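# Move fridge bottles upright onto cart tray, close door

## Task

Carry each bottle still inside the refrigerator to the cart's upper tray and set it standing upright there, then close the refrigerator door completely. Bottles already on the tray must also be upright at the end. The attempt fails if a glass bottle drops a long way, if the fridge door is slammed while opening or closing, or if the robot tips over or ends up leaning. Anything that stays in place only because the robot is holding it at the end does not count.

## Robot and tools

Robot: a Hello Robot Stretch 4 with a single arm. It has an omni-wheel base, a lift that rides up a mast, a telescoping arm reaching forward, a wrist with yaw, pitch and roll, and a two-finger gripper. It stands about 1.6 m tall, and the base rim lies within 0.23 m of the base origin. Cameras: head_camera, head_left_camera, head_right_camera (fisheye), wrist_camera. Loose objects may occasionally get nudged by something outside the robot.

Frames: the base frame sits on the floor below the base centre, with x forward, y left and z up. hand_pose is reported in this frame; it is a point between the open fingertips, and its printed value can be a little wrong. The odometry frame is wherever the base frame was when the scene began.

execute_actions(actions, cameras): actions is a list holding one action, or an empty list if you only want the state and images. An action contains "base", "joints" or both, plus optional "pace" and "contact_limits"; the other kind is {"end_of_arm": "enable_torque"} alone, which re-energises any wrist or gripper motor that shut off. Everything in one action starts at once.
- base: exactly one relative offset from where the base last reported itself. translate_m: metres, straight ahead positive, -2 to 2. strafe_m: metres sideways, left positive, -2 to 2. rotate_rad: radians turning on the spot, counter-clockwise (left) positive, -3.2 to 3.2.
- joints: absolute targets, named individually. lift_m 0 to 1.2 m; arm_m 0 to 0.55 m extension; wrist_yaw_rad -1.134 to 4.276 (0 points forward, positive swings left, 3.14 folds it back, above 3.4 the arm may block it); wrist_pitch_rad -1.117 to 4.259 (0 level, 1.57 points down); wrist_roll_rad -1.117 to 4.259 (0 keeps the fingers level with each other, positive turns clockwise when viewed from behind); gripper_m -0.038 to 0.141 m fingertip gap (negative values press the tips together). Done tolerances: lift and arm ±0.004, yaw and roll ±0.02, pitch ±0.05, gripper ±0.004. Targets beyond a range get clipped and reported; other bad values or unknown keys reject the whole call.
- pace: "slow", "default", "fast" or "max". Base speeds are 0.1/0.3/0.4/0.6 m/s and 1/2/3/4 rad/s; with the lift above 0.2 these get reduced, reaching 0.3 m/s and 1 rad/s at 1.2.
- contact_limits: only {"arm_m": value}, 0 (gentlest) to 0.75 (firmest), default 0.5.
- cameras: list of camera names, or "all"; omitted or null gives all, [] gives none.
No action runs past 15 s. Anything left out of an action may keep driving toward an earlier target without the status lines showing it. If a result reports a stop, later motion calls in that same reply are skipped. Unfold the wrist at the start with lift_m 0.4 and wrist_yaw_rad 0 together.

wait(seconds): 0 to 10; nothing new is commanded, returns state and images. zoom_image(camera, region): region [x0, y0, x1, y1] in pixels of that camera's most recent full image, at most 504 by 504. read_manual(section): licence texts only. finished_scene(scene): the integer of the current scene; ends it for good once the last command has been held, and reports success and the next task.

Result lines: base_status and joint_status tell how each commanded motion ended: "done"; "off_target" (stopped short, may still push); "contact_stop_at_<key>" (hit something, that part goes slack); "limit_stop_at_<name>", e.g. own_body (self-collision risk, frequent when pitch is below -0.2 while roll is below -0.4 or above 4) or tilt (leaning over 6 degrees, lift, arm and wheels go slack and ignore commands); "time_out"; "torque_fault" (a wrist or gripper motor hit its max and went limp until enable_torque). on_its_own describes what moved uncommanded; "held at" there means the held target. base_odometry counts wheel rotation only, heading -3.142 to 3.142; if turned_by_wheels and turned_by_imu differ by over about 0.1 rad, the base slipped or collided. base_tilt in degrees, forward and right positive, carries a constant bias up to about 1.5. lidar_m: 12 distances in metres, sector 1 straight ahead going counter-clockwise (4 left, 7 behind, 10 right); "-" means nothing or closer than 0.25 m; glass and thin legs may be missed. wrist_depth_mm: a 7 by 7 grid of median depths, 100 to 2000 mm, ignoring clear objects. motor_effort: percent of max, positive toward larger joint values, bracket gives the peak; wheel motors are positive when turning the base right. Gripping: command a gap smaller than the object; a firm squeeze shows in gripper effort, a light one may not. Bottles may be glass or clear and invisible to lidar and depth. Camera intrinsics and T_world_to_cam poses are given per camera and drift slightly with joint errors.

Avoid: letting glass bottles fall far, swinging the fridge door fast in either direction, driving or turning with over 1 kg held and arm_m above 0.2 (tip risk, worse at fast paces), hard steady pushes or pulls especially with the lift high, pressing the gripper into things with base or arm motion (torque faults), and leaving bottles resting against the gripper at the end.

Each tool is called after ">>>" as a command line: name --argument value for each argument, lists and objects as JSON in quotes; but a table of rows of numbers goes row by row, as --pt "numbers of a row", without its own name.

## Session

>>> execute_actions --actions '[]'

Scene clock: 0.00 s.
base_odometry: x=+0.000 y=+0.000 heading=+0.000 (m, m, rad; odometry frame)
turned_by_wheels: +0.000 (rad since the last result)
turned_by_imu: +0.000 (rad since the last result)
base_tilt: forward=-0.9 right=-0.3 (deg)
lidar_m: 1.58 1.18 1.29 2.89 1.21 2.29 2.01 0.81 0.79 0.90 1.37 1.40
base_status: not commanded
joint_positions: lift_m=+0.156 arm_m=-0.003 wrist_yaw_rad=+3.133 wrist_pitch_rad=+0.019 wrist_roll_rad=+0.019 gripper_m=+0.057
joint_status: not commanded
motor_effort: lift_m=+20 arm_m=+0 wrist_yaw_rad=+1 wrist_pitch_rad=-8 wrist_roll_rad=+3 gripper_m=-3 wheel_0=-1 wheel_1=+0 wheel_2=-1 (%)
hand_pose: x=-0.1194 y=+0.0899 z=+0.3283 quat_wxyz=(+0.004, -0.009, +0.010, +1.000) (m; base frame)
wrist_depth_mm: - 142 - - - - - / - 117 142 - - - 1921 / - 115 142 - - - 1983 / - 133 179 - - - 1983 / 211 1756 - - - - 1863 / 228 1366 202 1308 196 1336 1281 / 227 917 820 112 866 820 866
pictures: head_camera, head_left_camera, head_right_camera, wrist_camera
Images, in order (width x height): head_camera 420x560, head_left_camera 420x672, head_right_camera 420x672, wrist_camera 616x392.

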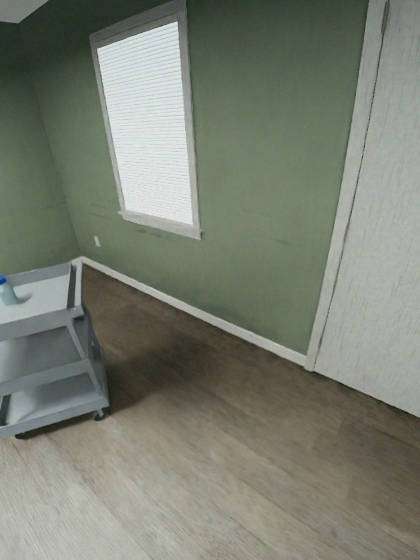

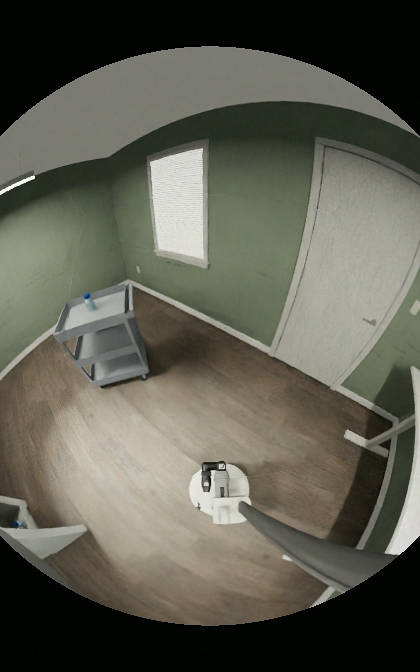

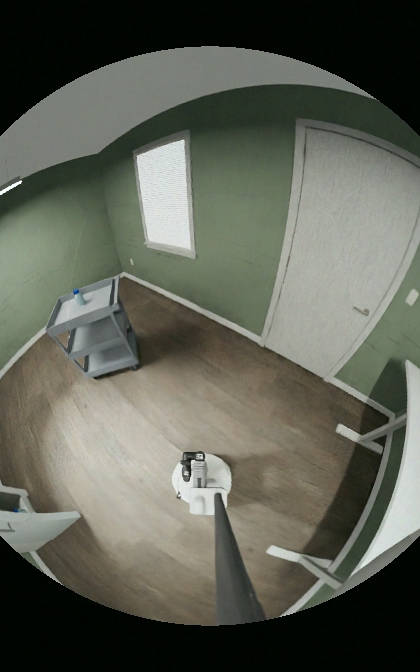

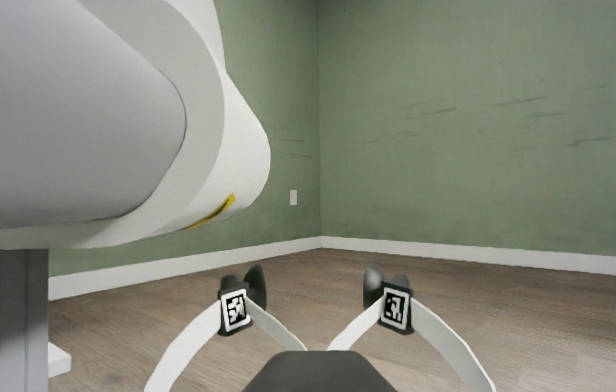

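>>> execute_actions --actions '[{"base": {"rotate_rad": 1.7}, "joints": {"lift_m": 0.4, "wrist_yaw_rad": 0}}]'

Scene clock: 4.53 s.
base_odometry: x=+0.000 y=+0.000 heading=+1.700 (m, m, rad; odometry frame)
turned_by_wheels: +1.700 (rad since the last result)
turned_by_imu: +1.739 (rad since the last result)
base_tilt: forward=-0.9 right=-0.3 (deg)
lidar_m: 2.04 1.18 2.30 1.80 0.78 0.77 0.94 1.43 1.42 1.71 1.17 1.36
base_status: done
joint_positions: lift_m=+0.400 arm_m=-0.003 wrist_yaw_rad=+0.000 wrist_pitch_rad=+0.019 wrist_roll_rad=+0.019 gripper_m=+0.057
joint_status: all done
motor_effort: lift_m=+23(24) arm_m=+0(0) wrist_yaw_rad=+0(3) wrist_pitch_rad=-8(10) wrist_roll_rad=+3(1) gripper_m=+0(1) wheel_0=-1(6) wheel_1=+0(10) wheel_2=-1(8) (%)
hand_pose: x=+0.4567 y=-0.0873 z=+0.5725 quat_wxyz=(+1.000, +0.010, +0.009, +0.000) (m; base frame)
wrist_depth_mm: 1661 1756 - - - - - / 1756 1863 - - - - - / 1808 1708 - - - - - / 1808 - - - - - - / 1756 - - - - - - / 1863 1618 202 - 196 - - / 1336 946 1336 112 1397 1308 1397
pictures: head_camera, head_left_camera, head_right_camera, wrist_camera
camera_calibration (this result's frames):
wrist_camera: T_world_to_cam=[[-0.00997961, -0.998965, -0.0443826, -0.0532925], [0.00722242, 0.0443116, -0.998992, 0.636039], [0.999924, -0.0102901, 0.00677273, -0.232546], [0, 0, 0, 1]] pos_world=[0.227403, -0.0838142, 0.634608]
Images, in order (width x height): head_camera 420x560, head_left_camera 420x672, head_right_camera 420x672, wrist_camera 616x392.

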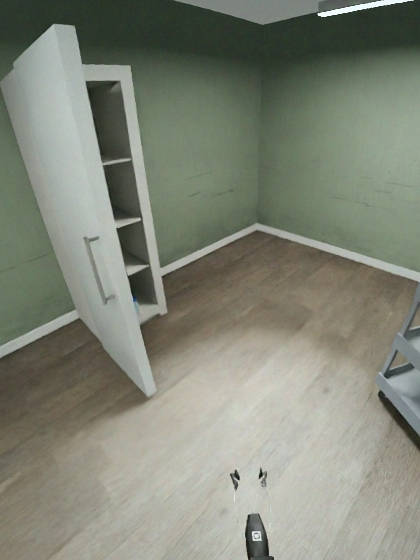

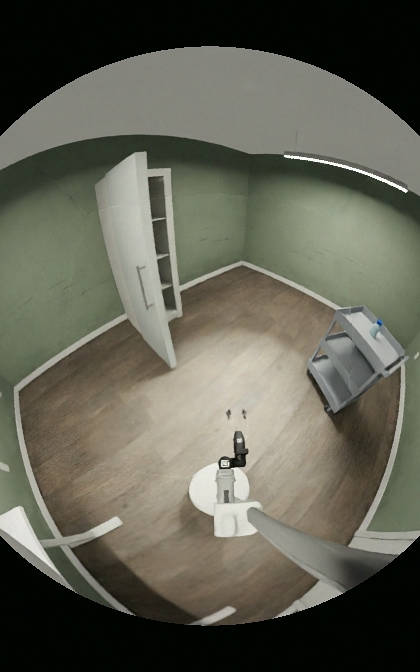

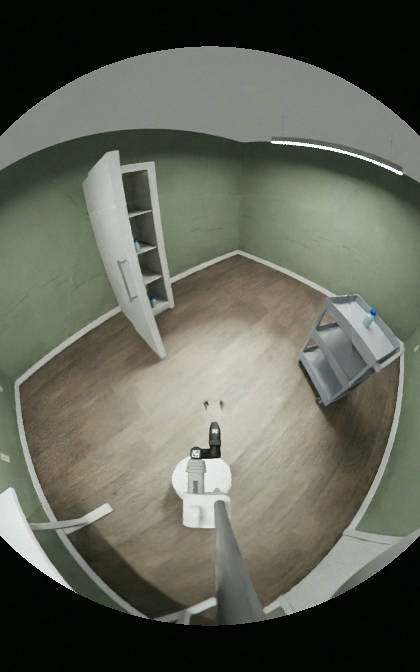

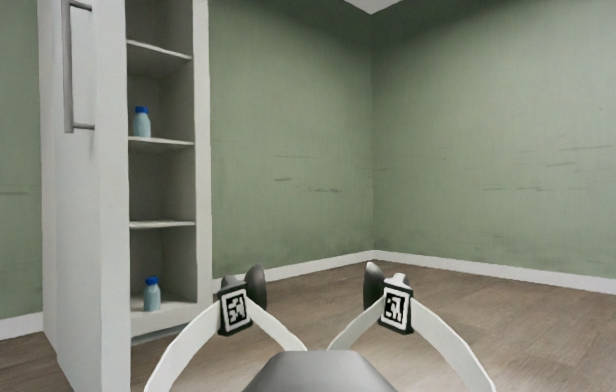

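>>> execute_actions --actions '[{"base": {"rotate_rad": 0.71}}]' --cameras '[]'

>>> execute_actions --actions '[{"base": {"strafe_m": -0.75}}]'

Scene clock: 34.37 s.
base_odometry: x=+0.000 y=+0.000 heading=+2.409 (m, m, rad; odometry frame)
turned_by_wheels: +0.710 (rad since the last result)
turned_by_imu: +0.727 (rad since the last result)
base_tilt: forward=-0.9 right=-0.3 (deg)
lidar_m: 1.51 2.35 0.84 0.78 0.79 1.07 1.39 1.47 1.18 1.20 3.27 1.19
base_status: done
joint_positions: lift_m=+0.400 arm_m=-0.003 wrist_yaw_rad=+0.000 wrist_pitch_rad=+0.019 wrist_roll_rad=+0.019 gripper_m=+0.057
joint_status: not commanded
motor_effort: lift_m=+22(23) arm_m=+0(0) wrist_yaw_rad=-1(0) wrist_pitch_rad=-8(7) wrist_roll_rad=+3(3) gripper_m=-2(3) wheel_0=-3(9) wheel_1=-2(7) wheel_2=-2(8) (%)
hand_pose: x=+0.4567 y=-0.0874 z=+0.5726 quat_wxyz=(+1.000, +0.010, +0.009, +0.000) (m; base frame)
wrist_depth_mm: - - - - 1281 1618 - / - - - - 1308 1618 - / - - - - 1308 1618 - / - - - - 1336 1576 - / - - - - 1205 1618 - / - - 203 - 197 1618 - / 1499 1499 1308 112 1229 1255 1397
pictures: none
No camera images: the call's "cameras" was empty. Leave "cameras" out to get every camera's image.

Scene clock: 38.20 s.
base_odometry: x=+0.501 y=+0.558 heading=+2.409 (m, m, rad; odometry frame)
turned_by_wheels: +0.000 (rad since the last result)
turned_by_imu: +0.002 (rad since the last result)
base_tilt: forward=-0.9 right=-0.3 (deg)
lidar_m: 1.15 1.16 2.49 1.53 1.58 1.45 1.39 0.54 0.47 0.51 0.71 2.46
base_status: done
joint_positions: lift_m=+0.400 arm_m=-0.003 wrist_yaw_rad=+0.000 wrist_pitch_rad=+0.019 wrist_roll_rad=+0.019 gripper_m=+0.057
joint_status: not commanded
motor_effort: lift_m=+22(22) arm_m=+0(0) wrist_yaw_rad=+0(1) wrist_pitch_rad=-7(8) wrist_roll_rad=+1(2) gripper_m=-4(1) wheel_0=-1(12) wheel_1=+1(9) wheel_2=-1(1) (%)
hand_pose: x=+0.4567 y=-0.0874 z=+0.5726 quat_wxyz=(+1.000, +0.010, +0.009, +0.000) (m; base frame)
wrist_depth_mm: - 1008 1618 - - - - / - 991 1618 - - - - / - 991 1576 1983 - - - / - - 1618 - - - - / - - 1576 - - - - / - 1863 202 1618 196 - - / 1430 1281 1336 112 1397 1281 1397
pictures: head_camera, head_left_camera, head_right_camera, wrist_camera
camera_calibration (this result's frames):
wrist_camera: T_world_to_cam=[[-0.0102487, -0.998962, -0.0443829, -0.0532427], [0.00723449, 0.04431, -0.998992, 0.636135], [0.999921, -0.0105594, 0.00677286, -0.232548], [0, 0, 0, 1]] pos_world=[0.227382, -0.0838301, 0.634705]
Images, in order (width x height): head_camera 420x560, head_left_camera 420x672, head_right_camera 420x672, wrist_camera 616x392.

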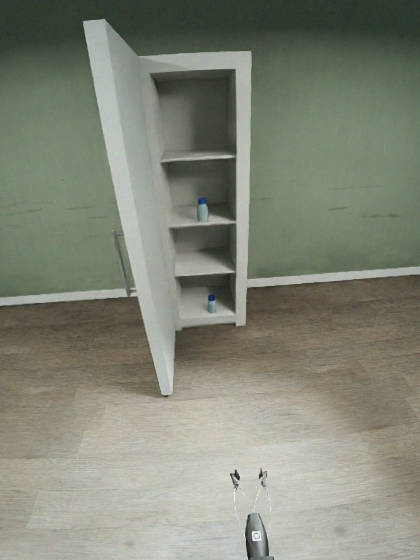

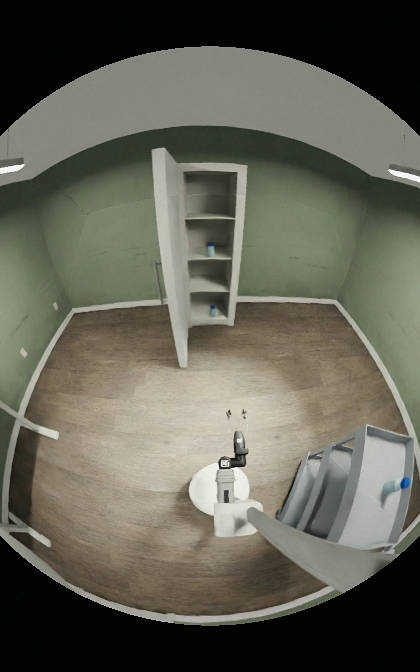

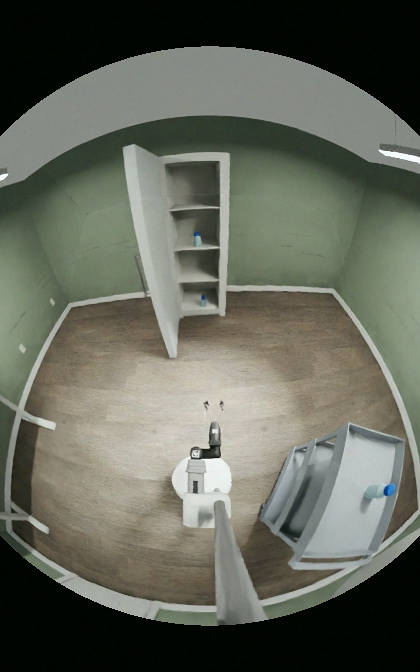

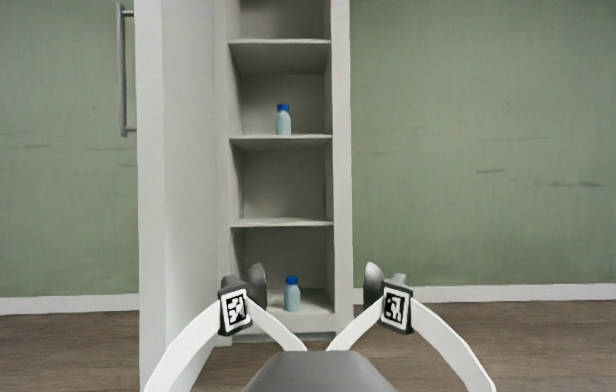

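>>> execute_actions --actions '[{"base": {"translate_m": 0.75}, "joints": {"lift_m": 0.79, "gripper_m": 0.135, "wrist_pitch_rad": 0, "wrist_roll_rad": 0}}]'

Scene clock: 60.40 s.
base_odometry: x=-0.057 y=+1.059 heading=+2.410 (m, m, rad; odometry frame)
turned_by_wheels: +0.000 (rad since the last result)
turned_by_imu: -0.002 (rad since the last result)
base_tilt: forward=-0.9 right=-0.3 (deg)
lidar_m: 1.03 0.48 0.57 1.73 1.64 2.17 2.14 0.91 0.88 2.36 2.42 1.70
base_status: done
joint_positions: lift_m=+0.790 arm_m=-0.003 wrist_yaw_rad=+0.000 wrist_pitch_rad=+0.003 wrist_roll_rad=+0.000 gripper_m=+0.135
joint_status: all done
motor_effort: lift_m=+23(26) arm_m=+0(0) wrist_yaw_rad=+1(0) wrist_pitch_rad=-8(14) wrist_roll_rad=+2(1) gripper_m=+1(0) wheel_0=+2(11) wheel_1=+0(6) wheel_2=+2(11) (%)
hand_pose: x=+0.4567 y=-0.0874 z=+0.9672 quat_wxyz=(+1.000, +0.000, +0.001, +0.000) (m; base frame)
wrist_depth_mm: 549 809 1281 1255 1397 1430 1430 / 559 831 1078 1078 1430 1366 1430 / 554 820 1281 1255 1430 1464 1430 / 549 809 1281 1281 1464 1397 1464 / 549 798 1118 1160 1430 1464 1499 / 554 741 1229 1229 831 213 1430 / 554 798 1160 112 1430 1366 1464
pictures: head_camera, head_left_camera, head_right_camera, wrist_camera
camera_calibration (this result's frames):
wrist_camera: T_world_to_cam=[[-0.00950019, -0.999632, -0.0254068, -0.0544885], [0.0234122, 0.0251786, -0.999409, 1.02168], [0.999681, -0.0100894, 0.0231643, -0.250971], [0, 0, 0, 1]] pos_world=[0.226454, -0.0827251, 1.0255]
Images, in order (width x height): head_camera 420x560, head_left_camera 420x672, head_right_camera 420x672, wrist_camera 616x392.

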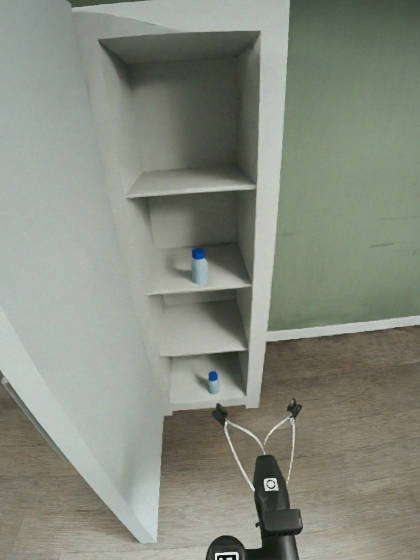

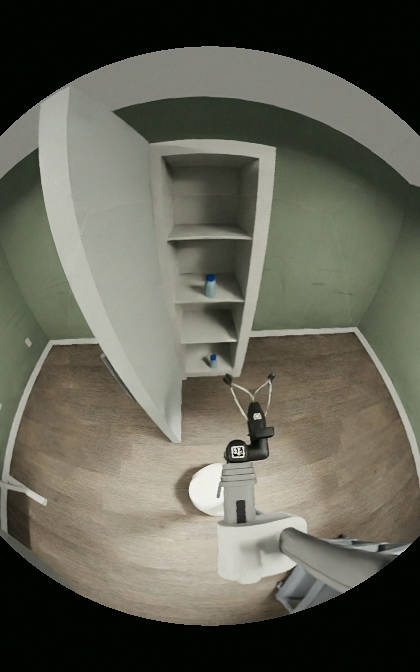

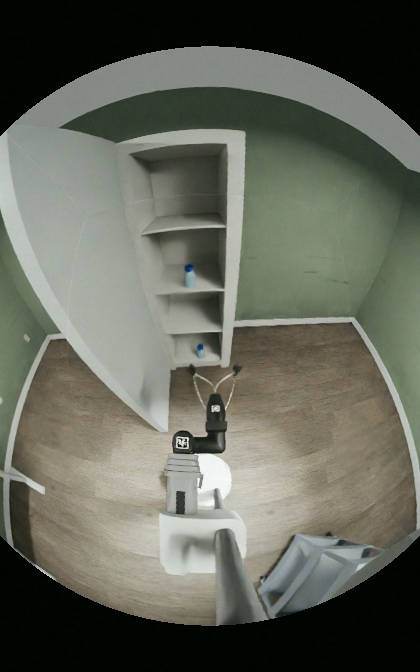

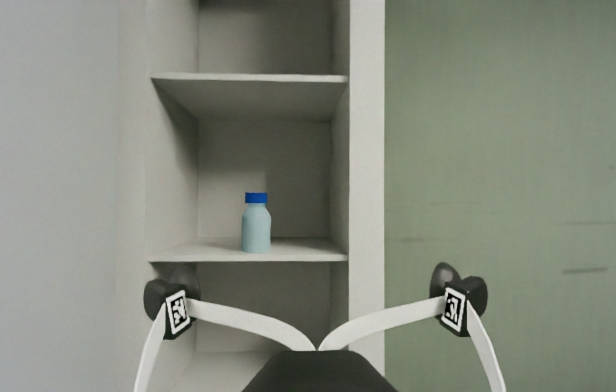

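>>> execute_actions --actions '[{"base": {"rotate_rad": 0.132}, "joints": {"lift_m": 0.78}}]' --cameras '[]'

>>> execute_actions --actions '[{"base": {"translate_m": 0.22}, "joints": {"arm_m": 0.25}}]' --cameras '["head_camera", "wrist_camera", "head_left_camera"]'

Scene clock: 75.30 s.
base_odometry: x=-0.057 y=+1.059 heading=+2.541 (m, m, rad; odometry frame)
turned_by_wheels: +0.132 (rad since the last result)
turned_by_imu: +0.136 (rad since the last result)
base_tilt: forward=-0.9 right=-0.3 (deg)
lidar_m: 0.81 0.47 2.40 1.64 1.72 2.21 1.14 0.84 1.13 2.36 2.14 1.05
base_status: done
joint_positions: lift_m=+0.780 arm_m=-0.003 wrist_yaw_rad=+0.000 wrist_pitch_rad=+0.003 wrist_roll_rad=+0.000 gripper_m=+0.135
joint_status: all done
motor_effort: lift_m=+16(22) arm_m=+0(0) wrist_yaw_rad=+1(0) wrist_pitch_rad=-9(7) wrist_roll_rad=+0(0) gripper_m=+1(2) wheel_0=-3(7) wheel_1=-1(7) wheel_2=-2(8) (%)
hand_pose: x=+0.4567 y=-0.0874 z=+0.9578 quat_wxyz=(+1.000, +0.000, +0.001, +0.000) (m; base frame)
wrist_depth_mm: 427 597 904 1281 1118 1366 1308 / 421 597 866 976 878 1366 1308 / 424 597 891 1281 1078 1336 1281 / 421 597 904 1308 1060 1308 1281 / 424 597 842 1255 878 1366 1308 / 421 535 842 1281 798 213 1281 / 418 569 904 112 878 1308 1308
pictures: none
No camera images: the call's "cameras" was empty. Leave "cameras" out to get every camera's image.

Scene clock: 77.47 s.
base_odometry: x=-0.238 y=+1.183 heading=+2.541 (m, m, rad; odometry frame)
turned_by_wheels: +0.000 (rad since the last result)
turned_by_imu: -0.001 (rad since the last result)
base_tilt: forward=-0.9 right=-0.3 (deg)
lidar_m: 0.78 0.32 0.28 1.71 1.68 2.40 1.29 1.02 2.43 2.38 1.80 0.83
base_status: done
joint_positions: lift_m=+0.780 arm_m=+0.249 wrist_yaw_rad=+0.000 wrist_pitch_rad=+0.002 wrist_roll_rad=+0.000 gripper_m=+0.135
joint_status: all done
motor_effort: lift_m=+16(17) arm_m=+6(6) wrist_yaw_rad=-1(3) wrist_pitch_rad=-7(8) wrist_roll_rad=+1(4) gripper_m=+7(0) wheel_0=+2(7) wheel_1=+2(2) wheel_2=-1(10) (%)
hand_pose: x=+0.7082 y=-0.0874 z=+0.9578 quat_wxyz=(+1.000, +0.000, +0.001, +0.000) (m; base frame)
wrist_depth_mm: 362 459 609 609 615 500 320 / 359 455 768 778 768 500 327 / 359 459 798 778 768 500 324 / 359 455 798 407 768 496 324 / 355 455 661 387 759 455 325 / 355 379 377 377 345 213 325 / 357 433 778 112 750 455 325
pictures: head_camera, head_left_camera, wrist_camera
camera_calibration (this result's frames):
wrist_camera: T_world_to_cam=[[-0.00943326, -0.999634, -0.0253739, -0.0523986], [0.0236518, 0.0251449, -0.999404, 1.00627], [0.999676, -0.0100278, 0.0234059, -0.502356], [0, 0, 0, 1]] pos_world=[0.477899, -0.0827195, 1.0161]
Images, in order (width x height): head_camera 420x560, head_left_camera 420x672, wrist_camera 616x392.

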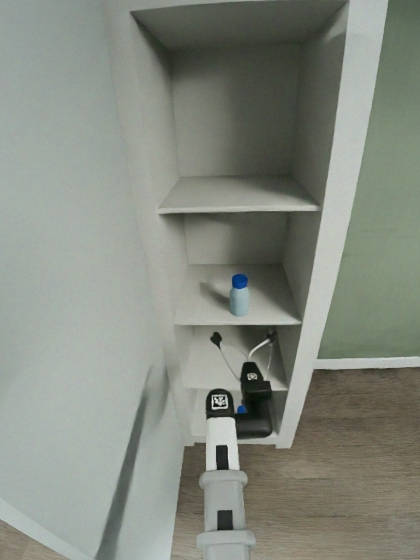

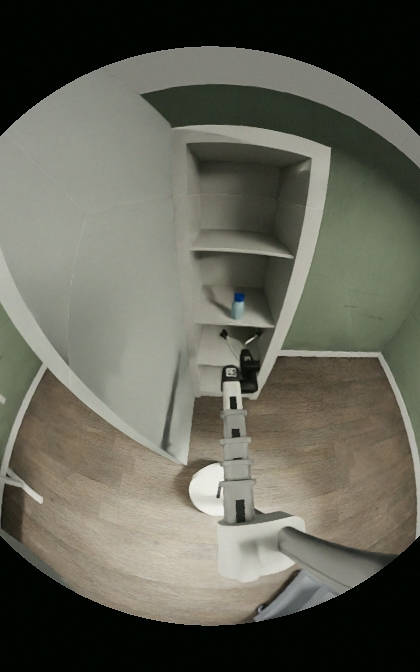

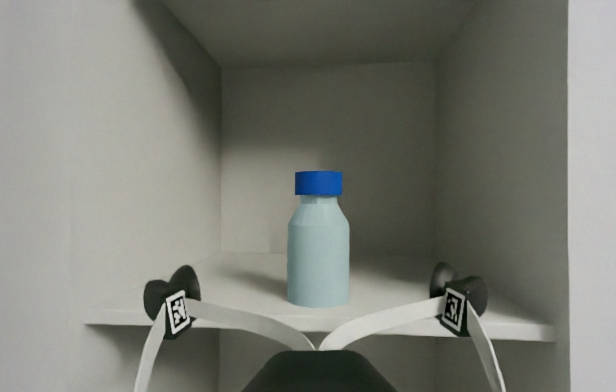

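>>> execute_actions --actions '[{"joints": {"arm_m": 0.445}, "contact_limits": {"arm_m": 0.2}}]' --cameras '["head_camera", "wrist_camera"]'

Scene clock: 90.27 s.
base_odometry: x=-0.238 y=+1.183 heading=+2.541 (m, m, rad; odometry frame)
turned_by_wheels: +0.000 (rad since the last result)
turned_by_imu: +0.002 (rad since the last result)
base_tilt: forward=-0.9 right=-0.3 (deg)
lidar_m: 0.76 0.34 0.28 1.76 1.69 2.37 1.32 1.06 2.42 2.38 1.81 0.82
base_status: not commanded
joint_positions: lift_m=+0.780 arm_m=+0.444 wrist_yaw_rad=+0.000 wrist_pitch_rad=+0.002 wrist_roll_rad=+0.000 gripper_m=+0.135
joint_status: all done
motor_effort: lift_m=+16(16) arm_m=+7(6) wrist_yaw_rad=+1(1) wrist_pitch_rad=-11(11) wrist_roll_rad=+2(2) gripper_m=-1(2) wheel_0=+2(2) wheel_1=+2(2) wheel_2=-1(1) (%)
contact_limits: arm_m 0.2
hand_pose: x=+0.9032 y=-0.0874 z=+0.9578 quat_wxyz=(+1.000, +0.000, +0.001, +0.000) (m; base frame)
wrist_depth_mm: 306 433 591 574 564 539 353 / 306 430 591 580 569 535 351 / 304 430 580 574 569 539 351 / 306 430 597 197 564 539 349 / 307 430 591 187 559 488 349 / 304 342 310 183 194 213 332 / 250 248 247 112 240 235 252
pictures: head_camera, wrist_camera
camera_calibration (this result's frames):
wrist_camera: T_world_to_cam=[[-0.00948803, -0.999633, -0.0253717, -0.0505277], [0.0236503, 0.0251415, -0.999404, 1.00166], [0.999675, -0.0100824, 0.0234031, -0.697274], [0, 0, 0, 1]] pos_world=[0.672878, -0.0827226, 1.0161]
Images, in order (width x height): head_camera 420x560, wrist_camera 616x392.

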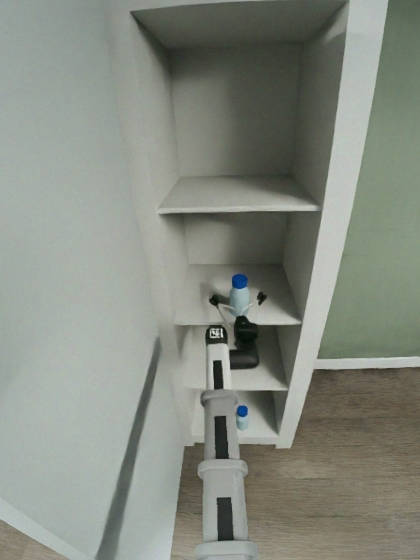

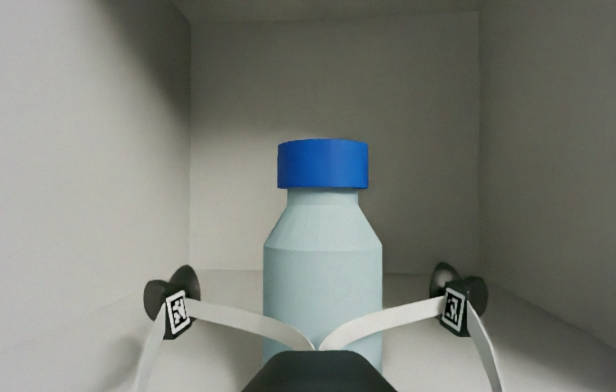

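>>> execute_actions --actions '[{"joints": {"gripper_m": 0.015}}]' --cameras '["wrist_camera"]'

Scene clock: 94.37 s.
base_odometry: x=-0.238 y=+1.183 heading=+2.541 (m, m, rad; odometry frame)
turned_by_wheels: +0.000 (rad since the last result)
turned_by_imu: +0.002 (rad since the last result)
base_tilt: forward=-0.9 right=-0.3 (deg)
lidar_m: 0.77 0.33 0.29 1.70 1.68 2.39 1.27 1.07 2.47 2.40 1.81 0.81
base_status: not commanded
joint_positions: lift_m=+0.780 arm_m=+0.444 wrist_yaw_rad=+0.000 wrist_pitch_rad=+0.002 wrist_roll_rad=+0.000 gripper_m=+0.015
joint_status: all done
motor_effort: lift_m=+16(16) arm_m=+6(7) wrist_yaw_rad=+1(4) wrist_pitch_rad=-9(10) wrist_roll_rad=+3(1) gripper_m=-17(18) wheel_0=+2(2) wheel_1=+2(2) wheel_2=-1(1) (%)
hand_pose: x=+0.9032 y=-0.0874 z=+0.9578 quat_wxyz=(+1.000, +0.000, +0.001, +0.000) (m; base frame)
wrist_depth_mm: 306 430 591 580 574 539 351 / 304 430 597 580 569 539 353 / 306 430 597 179 569 535 351 / 304 433 585 178 569 539 349 / 306 433 585 168 559 530 349 / 304 375 184 165 182 382 332 / 250 219 231 112 234 220 252
pictures: wrist_camera
camera_calibration (this result's frames):
wrist_camera: T_world_to_cam=[[-0.00946442, -0.999633, -0.0253819, -0.0505322], [0.0236496, 0.0251522, -0.999404, 1.00166], [0.999676, -0.010059, 0.0234029, -0.697301], [0, 0, 0, 1]] pos_world=[0.672907, -0.0827218, 1.0161]
Images, in order (width x height): wrist_camera 616x392.

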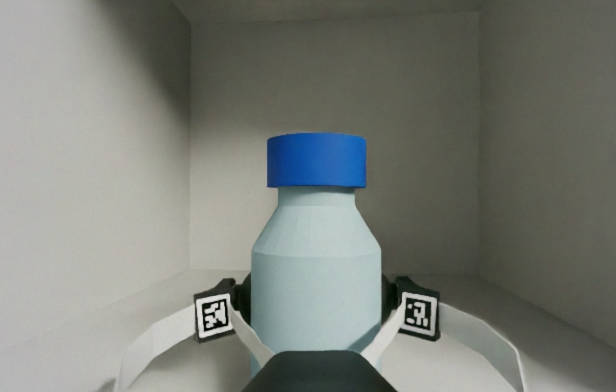

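>>> execute_actions --actions '[{"joints": {"lift_m": 0.82, "gripper_m": 0.0}, "pace": "slow"}]' --cameras '["wrist_camera"]'

Scene clock: 97.23 s.
base_odometry: x=-0.238 y=+1.183 heading=+2.541 (m, m, rad; odometry frame)
turned_by_wheels: +0.000 (rad since the last result)
turned_by_imu: +0.001 (rad since the last result)
base_tilt: forward=-0.9 right=-0.3 (deg)
lidar_m: 0.77 0.33 0.31 1.71 1.67 2.41 1.27 1.04 2.43 2.36 1.81 0.82
base_status: not commanded
joint_positions: lift_m=+0.820 arm_m=+0.444 wrist_yaw_rad=+0.000 wrist_pitch_rad=+0.008 wrist_roll_rad=+0.000 gripper_m=+0.001
joint_status: all done
on_its_own: wrist_pitch_rad is at rest, and its effort (-28) is outside its rest range (-23 to +23)
motor_effort: lift_m=+25(25) arm_m=+7(6) wrist_yaw_rad=+0(0) wrist_pitch_rad=-28(24) wrist_roll_rad=+2(1) gripper_m=-18(20) wheel_0=+2(2) wheel_1=+2(1) wheel_2=-1(1) (%)
hand_pose: x=+0.9032 y=-0.0874 z=+0.9955 quat_wxyz=(+1.000, +0.000, +0.004, +0.000) (m; base frame)
wrist_depth_mm: 306 436 549 539 539 500 355 / 307 430 597 580 564 535 351 / 304 430 591 171 564 535 353 / 304 433 585 172 564 535 351 / 306 430 591 165 564 535 349 / 304 410 185 160 183 452 351 / 294 287 304 112 306 290 324
pictures: wrist_camera
camera_calibration (this result's frames):
wrist_camera: T_world_to_cam=[[-0.0096025, -0.999633, -0.0253284, -0.0495046], [0.0181837, 0.0251508, -0.999518, 1.04436], [0.999789, -0.0100584, 0.0179355, -0.692839], [0, 0, 0, 1]] pos_world=[0.673226, -0.0827217, 1.05503]
Images, in order (width x height): wrist_camera 616x392.

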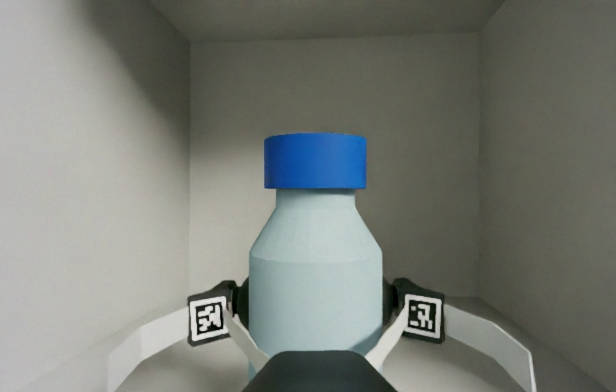

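>>> execute_actions --actions '[{"base": {"translate_m": -0.25}, "joints": {"arm_m": 0.0}}]' --cameras '[]'

>>> execute_actions --actions '[{"base": {"rotate_rad": -2.3}, "joints": {"lift_m": 0.98}, "pace": "slow"}]'

Scene clock: 104.37 s.
base_odometry: x=-0.032 y=+1.042 heading=+2.541 (m, m, rad; odometry frame)
turned_by_wheels: +0.000 (rad since the last result)
turned_by_imu: +0.003 (rad since the last result)
base_tilt: forward=-0.9 right=-0.4 (deg)
lidar_m: 0.40 0.48 2.41 1.63 1.71 2.16 1.09 0.86 0.98 2.36 2.16 1.09
base_status: done
joint_positions: lift_m=+0.820 arm_m=+0.001 wrist_yaw_rad=+0.000 wrist_pitch_rad=+0.008 wrist_roll_rad=+0.000 gripper_m=+0.001
joint_status: all done
on_its_own: wrist_pitch_rad is at rest, and its effort (-28) is outside its rest range (-23 to +23)
motor_effort: lift_m=+25(25) arm_m=-7(10) wrist_yaw_rad=+0(1) wrist_pitch_rad=-28(24) wrist_roll_rad=+2(2) gripper_m=-21(21) wheel_0=-2(7) wheel_1=-1(7) wheel_2=-2(11) (%)
hand_pose: x=+0.4606 y=-0.0875 z=+0.9955 quat_wxyz=(+1.000, +0.000, +0.004, +0.000) (m; base frame)
wrist_depth_mm: 424 609 904 1308 1078 1366 1336 / 427 603 878 1336 878 1366 1366 / 427 603 904 171 866 1336 1336 / 427 603 904 172 854 1336 1336 / 427 603 866 164 820 1366 1336 / 427 564 183 160 182 1336 1308 / 430 512 866 112 820 1366 1336
pictures: none
No camera images: the call's "cameras" was empty. Leave "cameras" out to get every camera's image.

Scene clock: 107.97 s.
base_odometry: x=-0.032 y=+1.042 heading=+0.242 (m, m, rad; odometry frame)
turned_by_wheels: -2.299 (rad since the last result)
turned_by_imu: -2.348 (rad since the last result)
base_tilt: forward=-0.9 right=-0.4 (deg)
lidar_m: 0.40 2.35 2.39 1.78 1.05 0.46 0.53 2.40 1.63 2.00 2.12 0.91
base_status: done
joint_positions: lift_m=+0.980 arm_m=+0.001 wrist_yaw_rad=+0.000 wrist_pitch_rad=+0.008 wrist_roll_rad=+0.000 gripper_m=+0.001
joint_status: all done
on_its_own: wrist_pitch_rad is at rest, and its effort (-25) is outside its rest range (-23 to +23)
motor_effort: lift_m=+25(27) arm_m=-7(7) wrist_yaw_rad=+1(0) wrist_pitch_rad=-25(23) wrist_roll_rad=+2(2) gripper_m=-22(18) wheel_0=+3(4) wheel_1=+1(5) wheel_2=+2(6) (%)
hand_pose: x=+0.4606 y=-0.0875 z=+1.1555 quat_wxyz=(+1.000, +0.000, +0.004, +0.000) (m; base frame)
wrist_depth_mm: 1921 - - - - - 1661 / 1863 - - - - 1983 1708 / 1921 - - 171 - 1983 1618 / 1863 - - 173 - 1983 1708 / 1863 - - 164 - 1983 1661 / 1863 - 185 160 182 1863 1708 / 1808 - - 112 904 842 866
pictures: head_camera, head_left_camera, head_right_camera, wrist_camera
camera_calibration (this result's frames):
wrist_camera: T_world_to_cam=[[-0.00989202, -0.999634, -0.0251829, -0.0498207], [0.0181154, 0.0250008, -0.999523, 1.21234], [0.999787, -0.0103435, 0.0178615, -0.253132], [0, 0, 0, 1]] pos_world=[0.230623, -0.0827302, 1.21503]
Images, in order (width x height): head_camera 420x560, head_left_camera 420x672, head_right_camera 420x672, wrist_camera 616x392.

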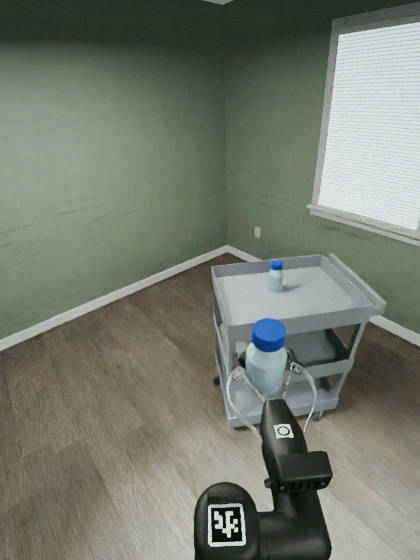

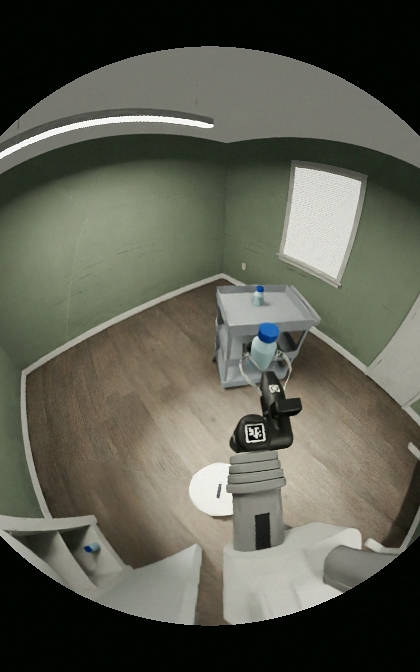

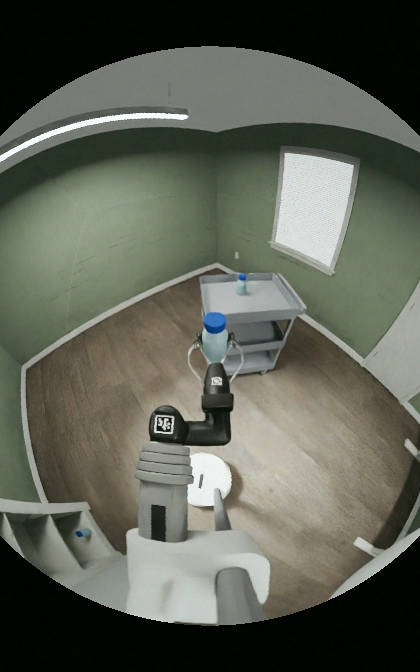

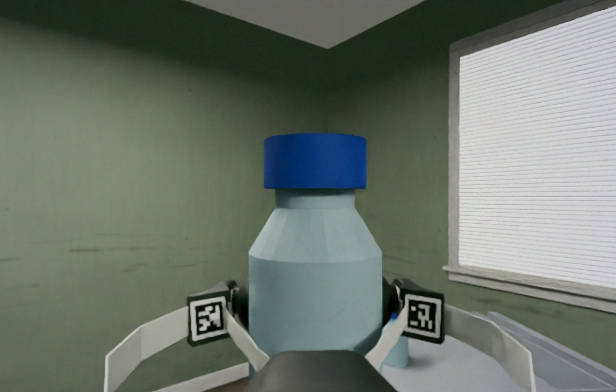

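>>> zoom_image --camera "head_camera" --region '[190, 230, 410, 440]'

Region (190, 230, 410, 440) of head_camera's 420x560 image, scaled by 2.291, with more detail than that image has; it fills the top 481 rows of this view, and the rest is white.

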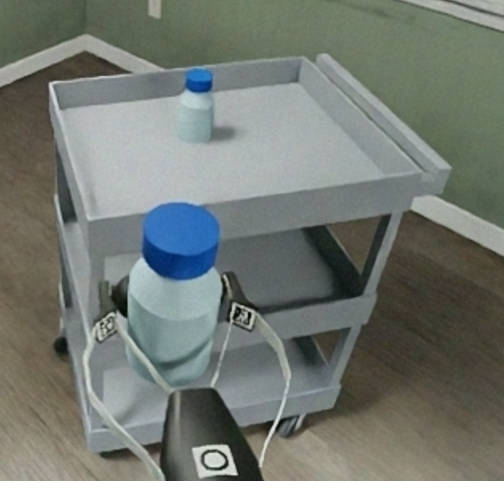

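>>> execute_actions --actions '[{"base": {"rotate_rad": 0.127}}]' --cameras '[]'

>>> execute_actions --actions '[{"base": {"translate_m": 0.42}, "joints": {"lift_m": 0.9}}]' --cameras '[]'

>>> execute_actions --actions '[{"base": {"strafe_m": -0.52}}]'

Scene clock: 146.37 s.
base_odometry: x=-0.032 y=+1.042 heading=+0.368 (m, m, rad; odometry frame)
turned_by_wheels: +0.127 (rad since the last result)
turned_by_imu: +0.131 (rad since the last result)
base_tilt: forward=-0.9 right=-0.3 (deg)
lidar_m: 0.37 2.34 2.34 1.66 1.05 0.47 2.48 1.63 1.67 2.20 2.11 0.88
base_status: done
joint_positions: lift_m=+0.980 arm_m=+0.001 wrist_yaw_rad=+0.000 wrist_pitch_rad=+0.008 wrist_roll_rad=+0.000 gripper_m=+0.001
joint_status: not commanded
on_its_own: wrist_pitch_rad is at rest, and its effort (-25) is outside its rest range (-23 to +23)
motor_effort: lift_m=+25(25) arm_m=-7(7) wrist_yaw_rad=+1(2) wrist_pitch_rad=-25(25) wrist_roll_rad=+2(3) gripper_m=-19(20) wheel_0=-3(5) wheel_1=-2(5) wheel_2=-2(5) (%)
hand_pose: x=+0.4606 y=-0.0874 z=+1.1555 quat_wxyz=(+1.000, +0.000, +0.004, +0.000) (m; base frame)
wrist_depth_mm: 1863 - - - - - 1756 / 1808 - - - - - 1808 / 1808 - - 171 - - 1808 / 1808 - - 173 - - 1808 / 1863 - - 164 - - 1756 / 1921 - 184 160 182 - 1756 / 1808 1983 - 112 891 842 917
pictures: none
No camera images: the call's "cameras" was empty. Leave "cameras" out to get every camera's image.

Scene clock: 149.27 s.
base_odometry: x=+0.360 y=+1.193 heading=+0.368 (m, m, rad; odometry frame)
turned_by_wheels: +0.000 (rad since the last result)
turned_by_imu: -0.001 (rad since the last result)
base_tilt: forward=-0.9 right=-0.3 (deg)
lidar_m: 0.41 1.99 2.07 1.92 1.27 0.90 0.88 1.97 2.04 1.99 0.58 0.43
base_status: done
joint_positions: lift_m=+0.900 arm_m=+0.001 wrist_yaw_rad=+0.000 wrist_pitch_rad=+0.008 wrist_roll_rad=+0.000 gripper_m=+0.001
joint_status: all done
on_its_own: wrist_pitch_rad is at rest, and its effort (-25) is outside its rest range (-23 to +23)
motor_effort: lift_m=+18(25) arm_m=-7(7) wrist_yaw_rad=+0(1) wrist_pitch_rad=-25(25) wrist_roll_rad=+2(2) gripper_m=-23(19) wheel_0=+0(8) wheel_1=+1(5) wheel_2=-1(11) (%)
hand_pose: x=+0.4606 y=-0.0874 z=+1.0760 quat_wxyz=(+1.000, +0.000, +0.004, +0.000) (m; base frame)
wrist_depth_mm: 1537 1808 1921 - - 1983 1618 / 1537 1708 - - - 1921 1537 / 1537 1708 1983 172 - 1921 1576 / 1537 1708 1863 172 - 1921 1499 / 1537 1708 1921 164 - 1921 1576 / 1537 1618 184 160 183 1863 1576 / 1576 1661 1863 112 640 640 647
pictures: none
No camera images: the call's "cameras" was empty. Leave "cameras" out to get every camera's image.

Scene clock: 152.33 s.
base_odometry: x=+0.547 y=+0.708 heading=+0.368 (m, m, rad; odometry frame)
turned_by_wheels: +0.000 (rad since the last result)
turned_by_imu: +0.002 (rad since the last result)
base_tilt: forward=-0.9 right=-0.3 (deg)
lidar_m: 0.39 0.41 2.35 2.40 1.55 1.15 2.57 1.69 1.74 1.51 1.44 0.42
base_status: done
joint_positions: lift_m=+0.900 arm_m=+0.001 wrist_yaw_rad=+0.000 wrist_pitch_rad=+0.008 wrist_roll_rad=+0.000 gripper_m=+0.001
joint_status: not commanded
motor_effort: lift_m=+18(18) arm_m=-7(7) wrist_yaw_rad=-1(1) wrist_pitch_rad=-23(24) wrist_roll_rad=+2(2) gripper_m=-19(22) wheel_0=+1(8) wheel_1=+2(9) wheel_2=+0(0) (%)
hand_pose: x=+0.4606 y=-0.0874 z=+1.0760 quat_wxyz=(+1.000, +0.000, +0.004, +0.000) (m; base frame)
wrist_depth_mm: 1808 1983 - - 1921 1397 1160 / 1756 1983 - - 1808 1397 1160 / 1863 1983 - 171 1756 1430 1138 / 1808 1983 - 172 1808 1430 1118 / 1863 1983 - 164 1661 1430 1138 / 1756 - 183 160 183 1336 1138 / 654 647 500 112 615 1308 1138
pictures: head_camera, head_left_camera, head_right_camera, wrist_camera
camera_calibration (this result's frames):
wrist_camera: T_world_to_cam=[[-0.00963384, -0.999636, -0.0251831, -0.0518654], [0.0181076, 0.0250057, -0.999523, 1.13295], [0.99979, -0.0100852, 0.0178601, -0.251688], [0, 0, 0, 1]] pos_world=[0.23062, -0.0827151, 1.1356]
Images, in order (width x height): head_camera 420x560, head_left_camera 420x672, head_right_camera 420x672, wrist_camera 616x392.

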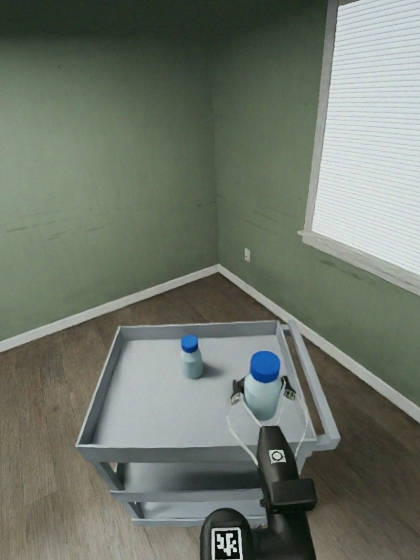

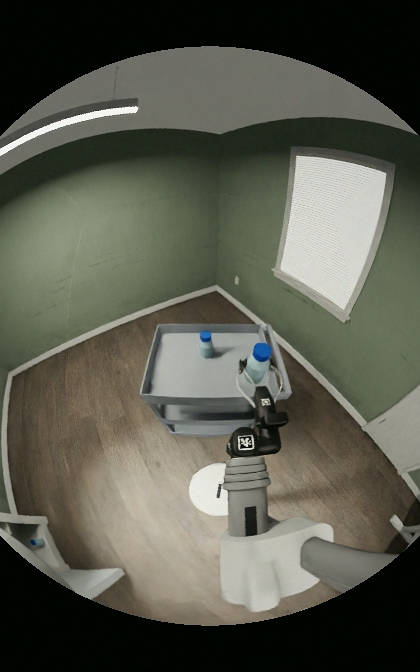

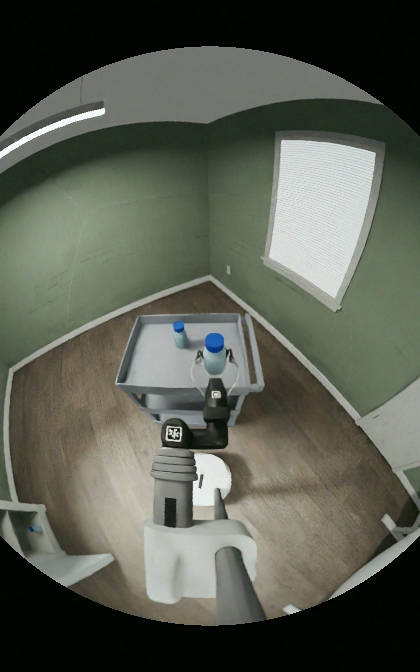

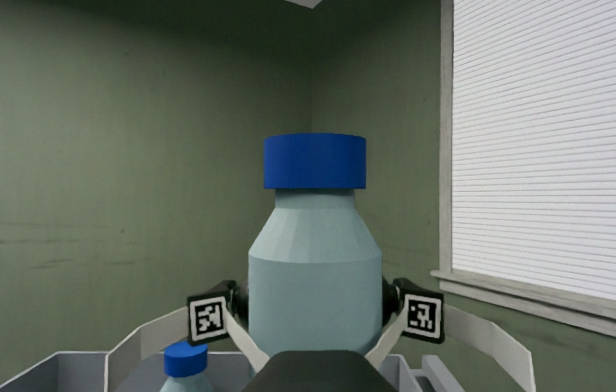

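>>> execute_actions --actions '[{"joints": {"arm_m": 0.33, "lift_m": 0.8}}]' --cameras '["head_camera", "wrist_camera", "head_right_camera"]'

Scene clock: 159.23 s.
base_odometry: x=+0.547 y=+0.708 heading=+0.368 (m, m, rad; odometry frame)
turned_by_wheels: +0.000 (rad since the last result)
turned_by_imu: +0.002 (rad since the last result)
base_tilt: forward=-0.8 right=-0.3 (deg)
lidar_m: 0.39 0.44 2.34 2.35 1.55 1.16 2.58 1.68 1.72 1.51 1.43 0.41
base_status: not commanded
joint_positions: lift_m=+0.800 arm_m=+0.329 wrist_yaw_rad=+0.000 wrist_pitch_rad=+0.008 wrist_roll_rad=+0.000 gripper_m=+0.001
joint_status: all done
motor_effort: lift_m=+18(17) arm_m=+7(10) wrist_yaw_rad=+0(1) wrist_pitch_rad=-23(25) wrist_roll_rad=+3(3) gripper_m=-24(19) wheel_0=+1(1) wheel_1=+1(1) wheel_2=+0(0) (%)
hand_pose: x=+0.7882 y=-0.0874 z=+0.9761 quat_wxyz=(+1.000, +0.000, +0.004, +0.000) (m; base frame)
wrist_depth_mm: 1537 1756 1921 - 1618 1205 1008 / 1618 1708 - - 1618 1205 991 / 1537 1756 1921 171 1537 1205 1008 / 1537 1708 1808 172 1499 1205 976 / 1537 1708 1863 164 1464 1229 1008 / 1576 1708 184 160 182 1160 991 / 1537 1618 1863 112 1499 1182 1008
pictures: head_camera, head_right_camera, wrist_camera
camera_calibration (this result's frames):
wrist_camera: T_world_to_cam=[[-0.00951478, -0.999638, -0.0251834, -0.0512862], [0.0181369, 0.0250079, -0.999523, 1.02709], [0.99979, -0.00996699, 0.0178923, -0.577437], [0, 0, 0, 1]] pos_world=[0.558199, -0.0827082, 1.03564]
Images, in order (width x height): head_camera 420x560, head_right_camera 420x672, wrist_camera 616x392.

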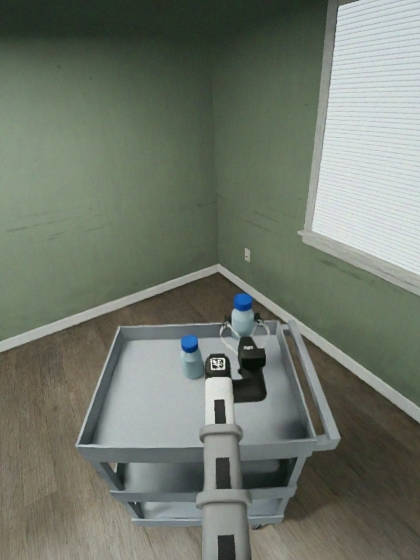

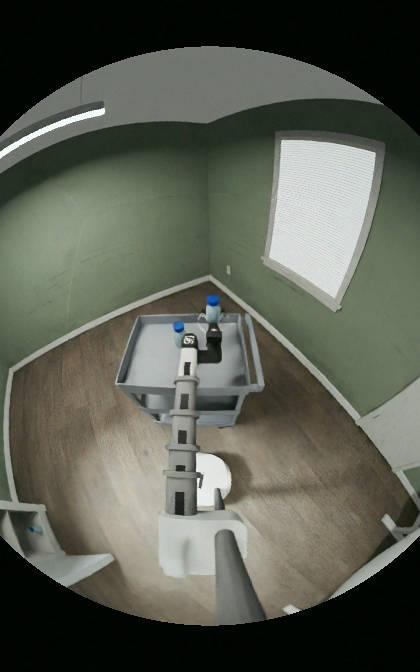

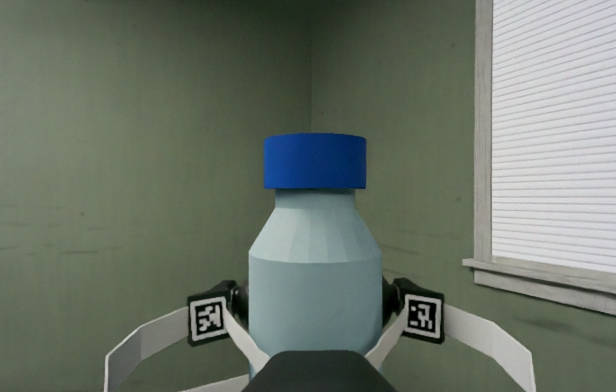

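>>> execute_actions --actions '[{"joints": {"lift_m": 0.73}, "pace": "slow"}]' --cameras '["head_camera", "wrist_camera"]'

Scene clock: 164.23 s.
base_odometry: x=+0.547 y=+0.708 heading=+0.368 (m, m, rad; odometry frame)
turned_by_wheels: +0.000 (rad since the last result)
turned_by_imu: +0.002 (rad since the last result)
base_tilt: forward=-0.9 right=-0.3 (deg)
lidar_m: 0.39 0.43 2.34 2.38 1.56 1.14 2.63 1.69 1.73 1.52 1.45 0.43
base_status: not commanded
joint_positions: lift_m=+0.730 arm_m=+0.329 wrist_yaw_rad=+0.000 wrist_pitch_rad=+0.008 wrist_roll_rad=+0.000 gripper_m=+0.001
joint_status: all done
motor_effort: lift_m=+17(18) arm_m=+7(7) wrist_yaw_rad=+1(1) wrist_pitch_rad=-23(26) wrist_roll_rad=+3(4) gripper_m=-22(22) wheel_0=+1(1) wheel_1=+1(1) wheel_2=+0(0) (%)
hand_pose: x=+0.7882 y=-0.0874 z=+0.9061 quat_wxyz=(+1.000, +0.000, +0.004, +0.000) (m; base frame)
wrist_depth_mm: 1499 1708 1983 - 1618 1229 1008 / 1618 1756 1921 - 1537 1229 991 / 1537 1708 1921 172 1499 1205 991 / 1618 1756 1921 172 1537 1205 976 / 1537 1661 1863 163 1464 1229 976 / 1464 1618 184 160 182 1138 991 / 319 317 314 112 310 301 250
pictures: head_camera, wrist_camera
camera_calibration (this result's frames):
wrist_camera: T_world_to_cam=[[-0.00951733, -0.999638, -0.0251825, -0.053048], [0.0180346, 0.025008, -0.999525, 0.957196], [0.999792, -0.00996696, 0.01779, -0.576095], [0, 0, 0, 1]] pos_world=[0.558208, -0.0827082, 0.965654]
Images, in order (width x height): head_camera 420x560, wrist_camera 616x392.

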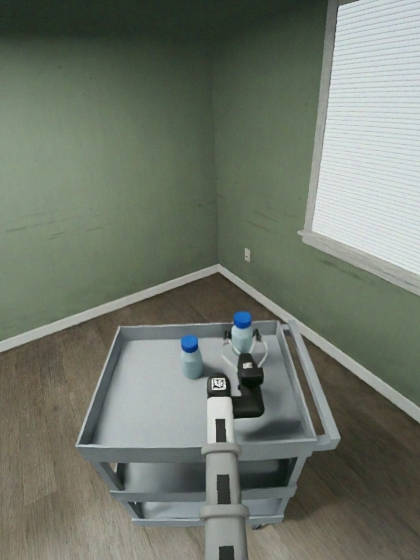

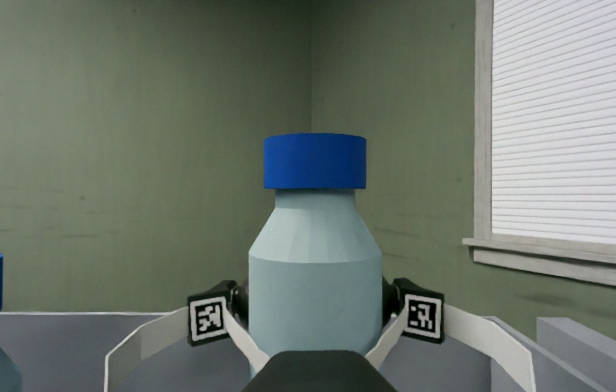

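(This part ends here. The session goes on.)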